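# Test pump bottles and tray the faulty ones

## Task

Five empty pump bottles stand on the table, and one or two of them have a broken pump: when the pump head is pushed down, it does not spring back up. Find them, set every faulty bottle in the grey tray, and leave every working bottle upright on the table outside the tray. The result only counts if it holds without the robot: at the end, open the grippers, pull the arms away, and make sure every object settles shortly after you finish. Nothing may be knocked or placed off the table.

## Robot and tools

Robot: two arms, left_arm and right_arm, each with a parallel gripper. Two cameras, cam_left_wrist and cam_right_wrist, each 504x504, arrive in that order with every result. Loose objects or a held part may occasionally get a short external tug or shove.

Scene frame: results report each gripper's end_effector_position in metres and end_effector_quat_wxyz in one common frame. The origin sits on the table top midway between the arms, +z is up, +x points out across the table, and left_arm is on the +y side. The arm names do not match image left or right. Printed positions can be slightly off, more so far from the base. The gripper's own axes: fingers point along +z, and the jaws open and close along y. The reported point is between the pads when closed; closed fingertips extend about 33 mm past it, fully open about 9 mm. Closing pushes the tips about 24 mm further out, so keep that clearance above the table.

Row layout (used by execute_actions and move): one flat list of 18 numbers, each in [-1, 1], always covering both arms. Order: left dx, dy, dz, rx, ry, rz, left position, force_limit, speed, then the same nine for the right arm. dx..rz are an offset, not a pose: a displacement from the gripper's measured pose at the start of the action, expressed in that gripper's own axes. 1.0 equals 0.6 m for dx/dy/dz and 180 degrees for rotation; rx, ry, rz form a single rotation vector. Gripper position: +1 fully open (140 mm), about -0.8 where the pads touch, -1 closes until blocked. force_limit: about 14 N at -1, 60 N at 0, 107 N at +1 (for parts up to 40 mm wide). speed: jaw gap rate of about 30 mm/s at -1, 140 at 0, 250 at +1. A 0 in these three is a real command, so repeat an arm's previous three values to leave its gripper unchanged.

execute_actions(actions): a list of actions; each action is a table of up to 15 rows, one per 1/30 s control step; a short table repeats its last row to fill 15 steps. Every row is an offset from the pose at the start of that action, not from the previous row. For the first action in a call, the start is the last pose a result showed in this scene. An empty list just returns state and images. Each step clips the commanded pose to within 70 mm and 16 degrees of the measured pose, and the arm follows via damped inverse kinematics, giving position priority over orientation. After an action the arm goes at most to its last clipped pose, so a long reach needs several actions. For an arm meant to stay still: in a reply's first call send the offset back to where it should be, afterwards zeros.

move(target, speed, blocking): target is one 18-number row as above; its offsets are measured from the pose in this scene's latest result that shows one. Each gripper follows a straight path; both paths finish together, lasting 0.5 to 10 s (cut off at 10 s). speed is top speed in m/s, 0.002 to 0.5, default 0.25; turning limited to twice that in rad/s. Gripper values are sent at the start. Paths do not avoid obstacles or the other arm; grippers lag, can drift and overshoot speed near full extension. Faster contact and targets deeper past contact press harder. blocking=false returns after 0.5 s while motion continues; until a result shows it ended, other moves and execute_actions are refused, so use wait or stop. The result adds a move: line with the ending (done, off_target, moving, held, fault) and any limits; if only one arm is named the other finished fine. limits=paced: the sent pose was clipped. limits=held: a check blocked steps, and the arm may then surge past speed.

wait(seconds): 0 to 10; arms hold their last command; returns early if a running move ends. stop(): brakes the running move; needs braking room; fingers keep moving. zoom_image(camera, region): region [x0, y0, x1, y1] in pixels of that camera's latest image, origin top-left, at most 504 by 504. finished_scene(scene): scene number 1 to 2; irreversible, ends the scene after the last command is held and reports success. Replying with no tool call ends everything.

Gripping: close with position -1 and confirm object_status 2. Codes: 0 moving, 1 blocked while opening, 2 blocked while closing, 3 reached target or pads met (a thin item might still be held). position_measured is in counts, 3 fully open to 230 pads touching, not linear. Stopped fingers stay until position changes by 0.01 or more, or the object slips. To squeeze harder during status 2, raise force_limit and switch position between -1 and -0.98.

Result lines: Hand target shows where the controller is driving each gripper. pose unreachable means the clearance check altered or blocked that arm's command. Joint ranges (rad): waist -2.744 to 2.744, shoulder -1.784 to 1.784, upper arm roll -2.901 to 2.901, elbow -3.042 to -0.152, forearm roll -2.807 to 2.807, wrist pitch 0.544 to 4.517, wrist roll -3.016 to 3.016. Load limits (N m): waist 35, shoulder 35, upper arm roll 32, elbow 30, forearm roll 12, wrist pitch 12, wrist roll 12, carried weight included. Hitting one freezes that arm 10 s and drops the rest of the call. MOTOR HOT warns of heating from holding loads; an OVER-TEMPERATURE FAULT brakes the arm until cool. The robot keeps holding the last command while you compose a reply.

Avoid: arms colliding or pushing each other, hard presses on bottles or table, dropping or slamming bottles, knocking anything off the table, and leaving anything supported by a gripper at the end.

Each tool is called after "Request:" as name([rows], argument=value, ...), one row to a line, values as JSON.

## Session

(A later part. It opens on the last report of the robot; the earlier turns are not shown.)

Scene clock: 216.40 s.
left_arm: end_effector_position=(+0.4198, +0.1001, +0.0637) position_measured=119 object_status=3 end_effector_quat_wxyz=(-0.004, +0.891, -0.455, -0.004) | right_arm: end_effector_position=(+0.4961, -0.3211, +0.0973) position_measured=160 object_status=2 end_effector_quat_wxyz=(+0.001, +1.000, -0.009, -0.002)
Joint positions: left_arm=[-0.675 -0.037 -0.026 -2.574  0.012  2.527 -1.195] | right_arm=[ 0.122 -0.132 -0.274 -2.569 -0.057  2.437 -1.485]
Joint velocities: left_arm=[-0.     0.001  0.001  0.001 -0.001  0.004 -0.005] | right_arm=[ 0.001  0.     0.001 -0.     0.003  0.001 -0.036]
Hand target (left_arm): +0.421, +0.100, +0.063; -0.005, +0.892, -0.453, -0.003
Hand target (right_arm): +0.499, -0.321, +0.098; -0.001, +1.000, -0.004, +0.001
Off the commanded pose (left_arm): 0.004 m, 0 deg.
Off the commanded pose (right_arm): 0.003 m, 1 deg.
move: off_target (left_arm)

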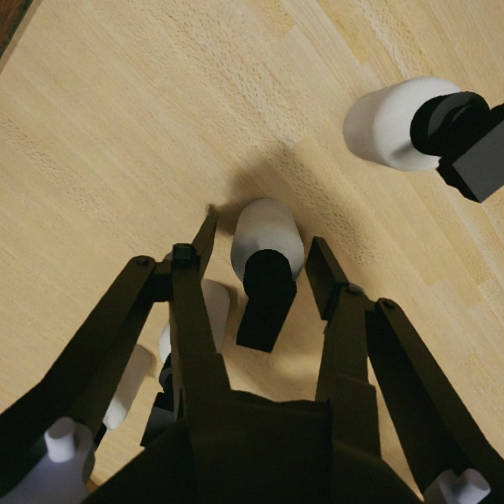

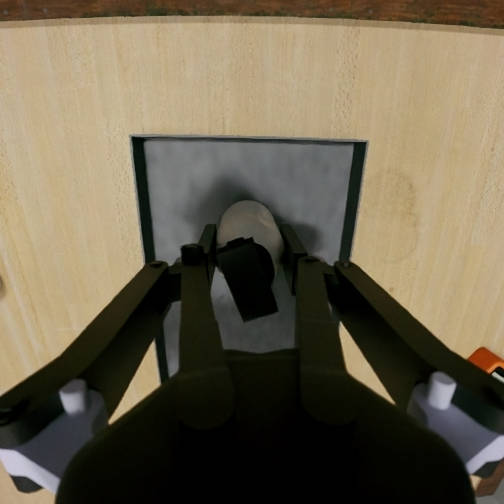

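Request:
move(target=[0,0.009,0,0,0,0,-1,0,-0.7,0,0,0.0445,0,0,0,-1,0,0], speed=0.06)

Scene clock: 219.60 s.
left_arm: end_effector_position=(+0.4175, +0.0975, +0.0643) position_measured=160 object_status=2 end_effector_quat_wxyz=(-0.005, +0.890, -0.456, -0.003) | right_arm: end_effector_position=(+0.4954, -0.3220, +0.0713) position_measured=160 object_status=2 end_effector_quat_wxyz=(+0.002, +1.000, -0.010, -0.003)
Joint positions: left_arm=[-0.677 -0.041 -0.031 -2.577  0.012  2.528 -1.2  ] | right_arm=[ 0.122 -0.07  -0.274 -2.585 -0.039  2.51  -1.497]
Joint velocities: left_arm=[ 0.001 -0.001  0.     0.001  0.001 -0.    -0.003] | right_arm=[-0.001  0.002  0.     0.     0.002  0.012 -0.002]
Hand target (left_arm): +0.415, +0.097, +0.064; -0.004, +0.891, -0.455, -0.004
Hand target (right_arm): +0.496, -0.321, +0.071; +0.001, +1.000, -0.009, -0.002
Off the commanded pose (left_arm): 0.002 m, 0 deg.
Off the commanded pose (right_arm): 0.001 m, 0 deg.
move: done

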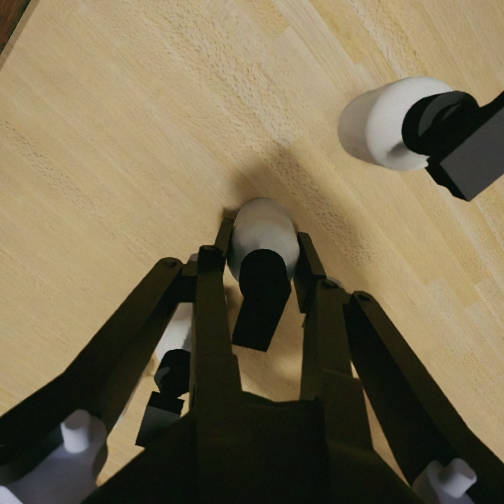

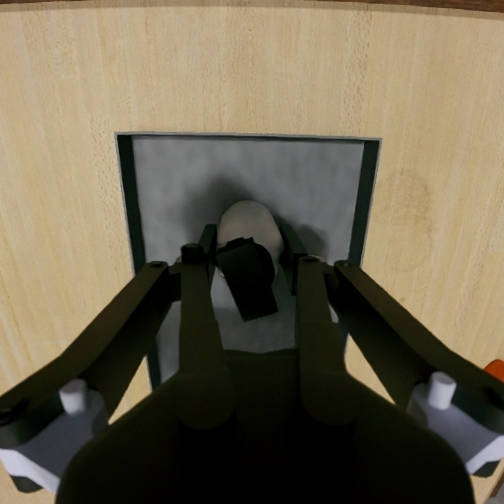

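Request:
execute_actions([
  [[0,0,-0.002,0,0,0,-1,0,-0.7,0,0,0,0,0,0,0.1,0,0.3],[0,0,-0.005,0,0,0,-1,0,-0.7,0,0,0,0,0,0,0.1,0,0.3],[0,0,-0.010,0,0,0,-1,0,-0.7,0,0,0,0,0,0,0.1,0,0.3],[0,0,-0.017,0,0,0,-1,0,-0.7,0,0,0,0,0,0,0.1,0,0.3],[0,0,-0.025,0,0,0,-1,0,-0.7,0,0,0,0,0,0,0.1,0,0.3],[0,0,-0.034,0,0,0,-1,0,-0.7,0,0,0,0,0,0,0.1,0,0.3],[0,0,-0.044,0,0,0,-1,0,-0.7,0,0,0,0,0,0,0.1,0,0.3],[0,0,-0.054,0,0,0,-1,0,-0.7,0,0,0,0,0,0,0.1,0,0.3],[0,0,-0.064,0,0,0,-1,0,-0.7,0,0,0,0,0,0,0.1,0,0.3],[0,0,-0.074,0,0,0,-1,0,-0.7,0,0,0,0,0,0,0.1,0,0.3],[0,0,-0.083,0,0,0,-1,0,-0.7,0,0,0,0,0,0,0.1,0,0.3],[0,0,-0.090,0,0,0,-1,0,-0.7,0,0,0,0,0,0,0.1,0,0.3],[0,0,-0.095,0,0,0,-1,0,-0.7,0,0,0,0,0,0,0.1,0,0.3],[0,0,-0.098,0,0,0,-1,0,-0.7,0,0,0,0,0,0,0.1,0,0.3],[0,0,-0.100,0,0,0,-1,0,-0.7,0,0,0,0,0,0,0.1,0,0.3]],
])

Scene clock: 230.67 s.
left_arm: end_effector_position=(+0.4259, +0.0918, +0.1204) position_measured=160 object_status=2 end_effector_quat_wxyz=(-0.003, +0.891, -0.454, +0.014) | right_arm: end_effector_position=(+0.4959, -0.3219, +0.0714) position_measured=117 object_status=3 end_effector_quat_wxyz=(+0.002, +1.000, -0.009, -0.002)
Joint positions: left_arm=[-0.678 -0.16  -0.031 -2.542  0.005  2.409 -1.199] | right_arm=[ 0.122 -0.069 -0.274 -2.585 -0.038  2.512 -1.498]
Joint velocities: left_arm=[-0.006 -0.19   0.     0.087 -0.015 -0.268  0.009] | right_arm=[-0.001  0.001 -0.     0.    -0.     0.    -0.001]
Hand target (left_arm): +0.416, +0.096, +0.123; -0.003, +0.889, -0.457, -0.003
Hand target (right_arm): +0.495, -0.322, +0.071; +0.002, +1.000, -0.010, -0.003
Off the commanded pose (left_arm): 0.010 m, 2 deg.
Off the commanded pose (right_arm): 0.001 m, 0 deg.

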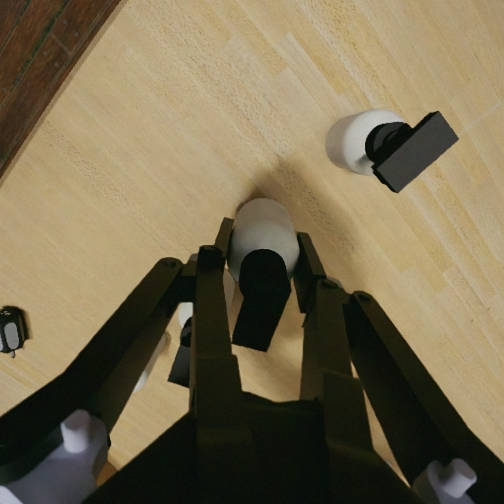

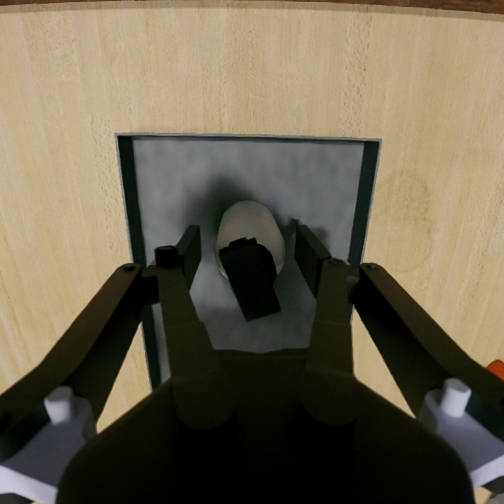

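Request:
move(target=[0.019,0.081,-0.1955,-0.0058,-0.0071,0,-1,0,-0.7,0,0,-0.2,0,0,0,0.1,0,0.3], speed=0.25)

Scene clock: 237.73 s.
left_arm: end_effector_position=(+0.3884, +0.0548, +0.2355) position_measured=160 object_status=2 end_effector_quat_wxyz=(+0.000, +0.888, -0.461, +0.001) | right_arm: end_effector_position=(+0.4973, -0.3200, +0.1908) position_measured=117 object_status=3 end_effector_quat_wxyz=(-0.001, +1.000, -0.008, -0.001)
Joint positions: left_arm=[-0.721 -0.332 -0.093 -2.383 -0.035  2.054 -1.265] | right_arm=[ 0.112 -0.296 -0.25  -2.46  -0.085  2.169 -1.461]
Joint velocities: left_arm=[ 0.     0.     0.001  0.     0.001 -0.01  -0.014] | right_arm=[-0.001 -0.001 -0.     0.     0.001 -0.011  0.005]
Hand target (left_arm): +0.388, +0.055, +0.236; +0.001, +0.890, -0.456, -0.001
Hand target (right_arm): +0.496, -0.321, +0.191; +0.001, +1.000, -0.009, -0.003
Off the commanded pose (left_arm): 0.002 m, 1 deg.
Off the commanded pose (right_arm): 0.002 m, 0 deg.
move: done

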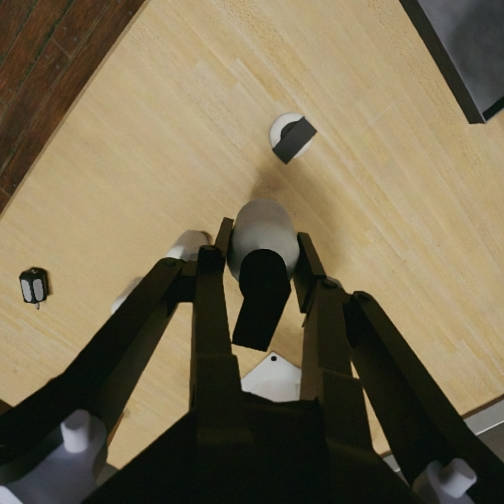

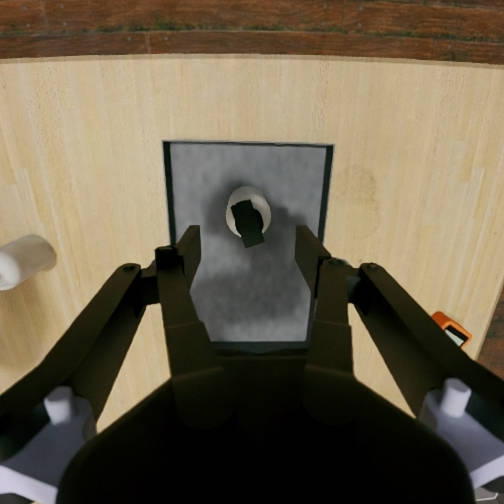

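Request:
move(target=[0.434,0.353,0.0675,0,0,0,-1,0,-0.7,-0.162,0.517,-0.148,0,0,0,0.1,0,0.3], speed=0.3)

Scene clock: 248.13 s.
left_arm: end_effector_position=(+0.3699, -0.2774, +0.1963) position_measured=160 object_status=2 end_effector_quat_wxyz=(-0.008, +0.884, -0.468, +0.003) | right_arm: end_effector_position=(+0.3956, -0.6264, +0.2794) position_measured=117 object_status=3 end_effector_quat_wxyz=(-0.002, +1.000, -0.014, +0.001)
Joint positions: left_arm=[-1.042  0.484 -0.238 -1.464  0.135  1.929 -1.757] | right_arm=[-0.034 -0.48  -0.743 -2.266 -0.33   1.883 -1.983]
Joint velocities: left_arm=[-0.001  0.001  0.003  0.    -0.001 -0.008 -0.019] | right_arm=[ 0.002 -0.     0.001  0.002  0.001 -0.004 -0.03 ]
Hand target (left_arm): +0.369, -0.277, +0.196; -0.009, +0.887, -0.462, +0.002
Hand target (right_arm): +0.394, -0.628, +0.280; -0.001, +1.000, -0.007, -0.000
Off the commanded pose (left_arm): 0.005 m, 1 deg.
Off the commanded pose (right_arm): 0.002 m, 1 deg.
move: off_target (left_arm)

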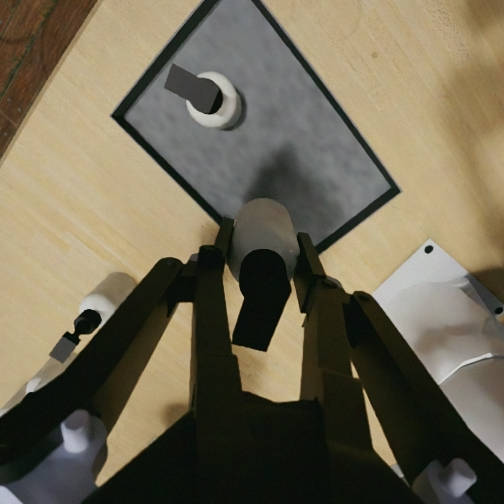

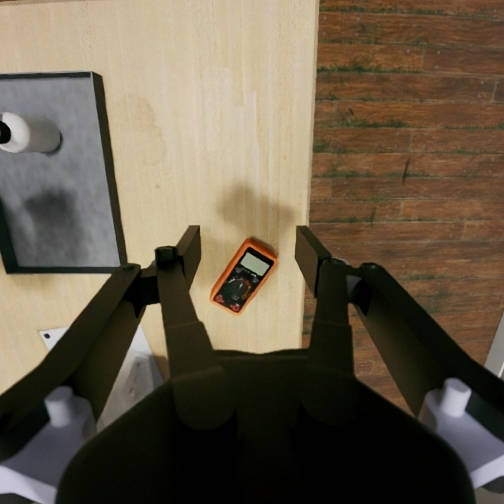

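Request:
move(target=[0.015,0,0.211,-0.0054,0.0007,0,-1,0,-0.7,0,0,0,0,0,0,0.1,0,0.3], speed=0.15)

Request:
zoom_image(camera="cam_right_wrist", region=[0, 90, 130, 280])

Scene clock: 255.90 s.
left_arm: end_effector_position=(+0.3766, -0.2831, +0.0685) position_measured=160 object_status=2 end_effector_quat_wxyz=(-0.002, +0.884, -0.467, -0.004) | right_arm: end_effector_position=(+0.3954, -0.6264, +0.2794) position_measured=117 object_status=3 end_effector_quat_wxyz=(-0.002, +1.000, -0.011, +0.001)
Joint positions: left_arm=[-1.041  0.642 -0.218 -1.548  0.156  2.164 -1.763] | right_arm=[-0.034 -0.48  -0.743 -2.265 -0.33   1.883 -1.988]
Joint velocities: left_arm=[-0.     0.     0.     0.     0.     0.011  0.001] | right_arm=[-0.     0.    -0.001 -0.002 -0.    -0.001  0.001]
Hand target (left_arm): +0.379, -0.285, +0.070; -0.001, +0.884, -0.467, +0.000
Hand target (right_arm): +0.396, -0.626, +0.279; -0.002, +1.000, -0.014, +0.001
Off the commanded pose (left_arm): 0.001 m, 0 deg.
Off the commanded pose (right_arm): 0.000 m, 0 deg.
move: done

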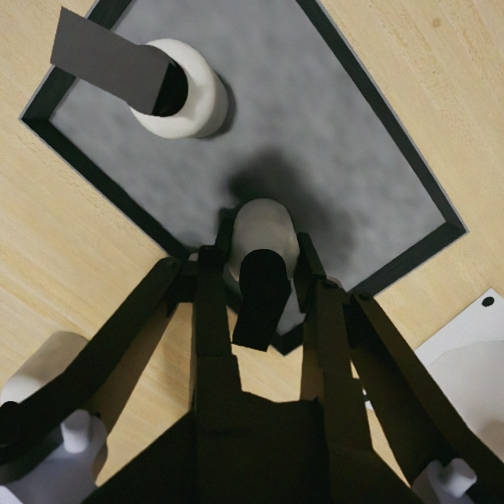

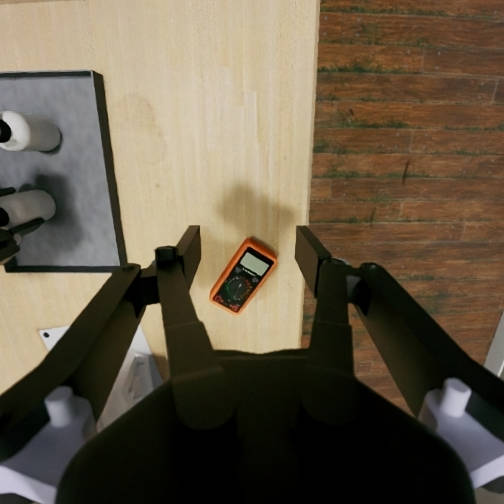

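Region (0, 90, 130, 280) of cam_right_wrist's 504x504 image, scaled by 2.653, with more detail than that image has; it fills the left 345 columns of this view, and the rest is white.

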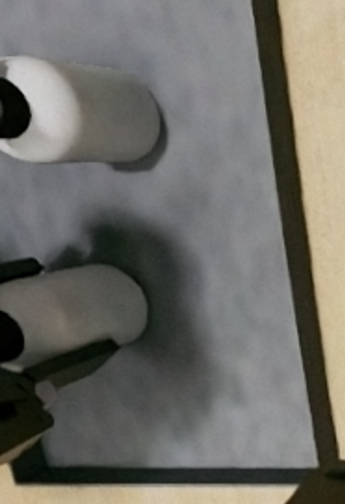

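Request:
execute_actions([
  [[0,0,0.001,0,0,0,-1,0,-0.7,0,0,0,0,0,0,0.1,0,0.3],[0,0,0.002,0,0,0,-1,0,-0.7,0,0,0,0,0,0,0.1,0,0.3],[0,0,0.002,0,0,0,-1,0,-0.7,0,0,0,0,0,0,0.1,0,0.3],[0,0,0.002,0,0,0,-1,0,-0.7,0,0,0,0,0,0,0.1,0,0.3],[0,0,0.002,0,0,0,-1,0,-0.7,0,0,0,0,0,0,0.1,0,0.3],[0,0,0.002,0,0,0,-1,0,-0.7,0,0,0,0,0,0,0.1,0,0.3],[0,0,0.002,0,0,0,0.1,0,0.3,0,0,0,0,0,0,0.1,0,0.3]],
])

Scene clock: 259.90 s.
left_arm: end_effector_position=(+0.3769, -0.2836, +0.0685) position_measured=117 object_status=0 end_effector_quat_wxyz=(-0.002, +0.884, -0.467, -0.003) | right_arm: end_effector_position=(+0.3954, -0.6264, +0.2794) position_measured=117 object_status=3 end_effector_quat_wxyz=(-0.002, +1.000, -0.012, +0.001)
Joint positions: left_arm=[-1.041  0.642 -0.218 -1.548  0.156  2.166 -1.763] | right_arm=[-0.034 -0.48  -0.743 -2.265 -0.33   1.883 -1.987]
Joint velocities: left_arm=[ 0.001 -0.    -0.001  0.     0.001 -0.    -0.   ] | right_arm=[ 0.001 -0.001 -0.001  0.    -0.     0.    -0.   ]
Hand target (left_arm): +0.377, -0.283, +0.067; -0.002, +0.884, -0.467, -0.004
Hand target (right_arm): +0.395, -0.626, +0.279; -0.002, +1.000, -0.011, +0.001
Off the commanded pose (left_arm): 0.001 m, 0 deg.
Off the commanded pose (right_arm): 0.000 m, 0 deg.

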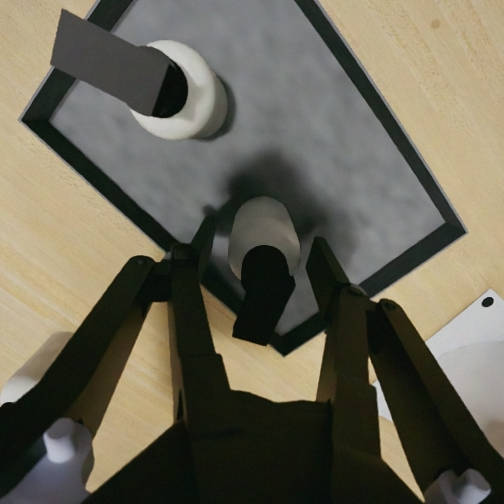

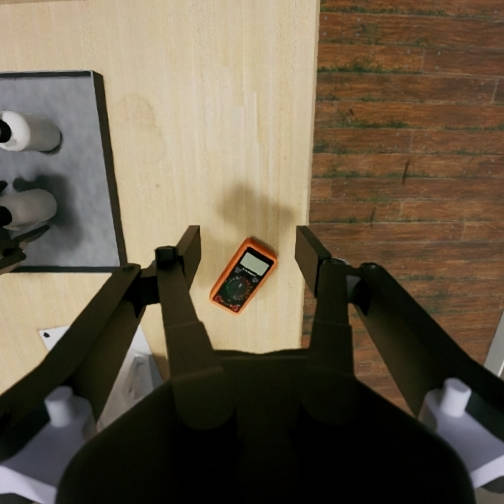

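Request:
move(target=[-0.2,0,-0.38,0,0,0,0.1,0,0.3,0,0,0,0,0,0,0.1,0,0.3], speed=0.3)

Scene clock: 265.33 s.
left_arm: end_effector_position=(+0.3067, -0.1854, +0.2963) position_measured=117 object_status=3 end_effector_quat_wxyz=(+0.003, +0.885, -0.465, +0.000) | right_arm: end_effector_position=(+0.3954, -0.6264, +0.2794) position_measured=117 object_status=3 end_effector_quat_wxyz=(-0.002, +1.000, -0.012, +0.001)
Joint positions: left_arm=[-0.985  0.059 -0.264 -1.8    0.011  1.861 -1.713] | right_arm=[-0.034 -0.48  -0.743 -2.265 -0.33   1.883 -1.987]
Joint velocities: left_arm=[ 0.     0.     0.001  0.     0.001 -0.009  0.008] | right_arm=[ 0.    -0.001  0.001  0.    -0.001 -0.001  0.001]
Hand target (left_arm): +0.306, -0.183, +0.294; +0.002, +0.884, -0.467, -0.004
Hand target (right_arm): +0.395, -0.626, +0.279; -0.002, +1.000, -0.012, +0.001
Off the commanded pose (left_arm): 0.004 m, 1 deg.
Off the commanded pose (right_arm): 0.000 m, 0 deg.
move: off_target (left_arm)

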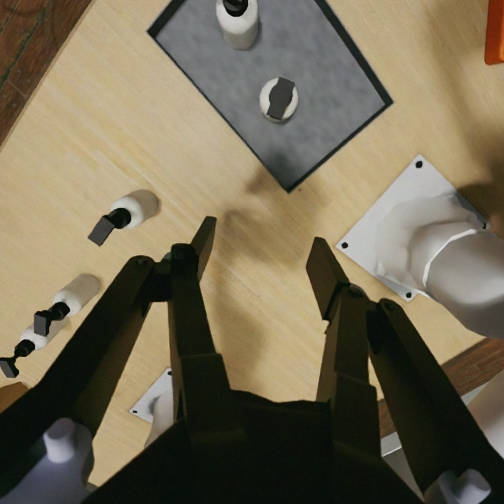

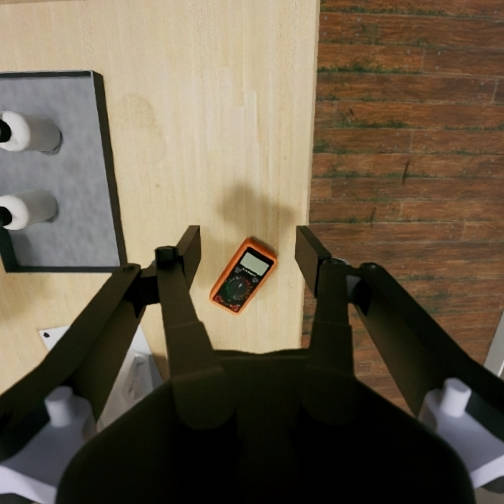

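Request:
zoom_image(camera="cam_left_wrist", region=[0, 180, 180, 390])

Region (0, 180, 180, 390) of cam_left_wrist's 504x504 image, scaled by 2.400, with more detail than that image has; it fills the left 432 columns of this view, and the rest is white.

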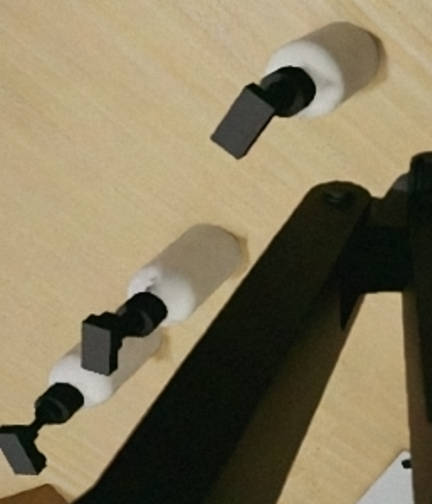

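Request:
finished_scene(scene=2)

The scene is finished: the task was done.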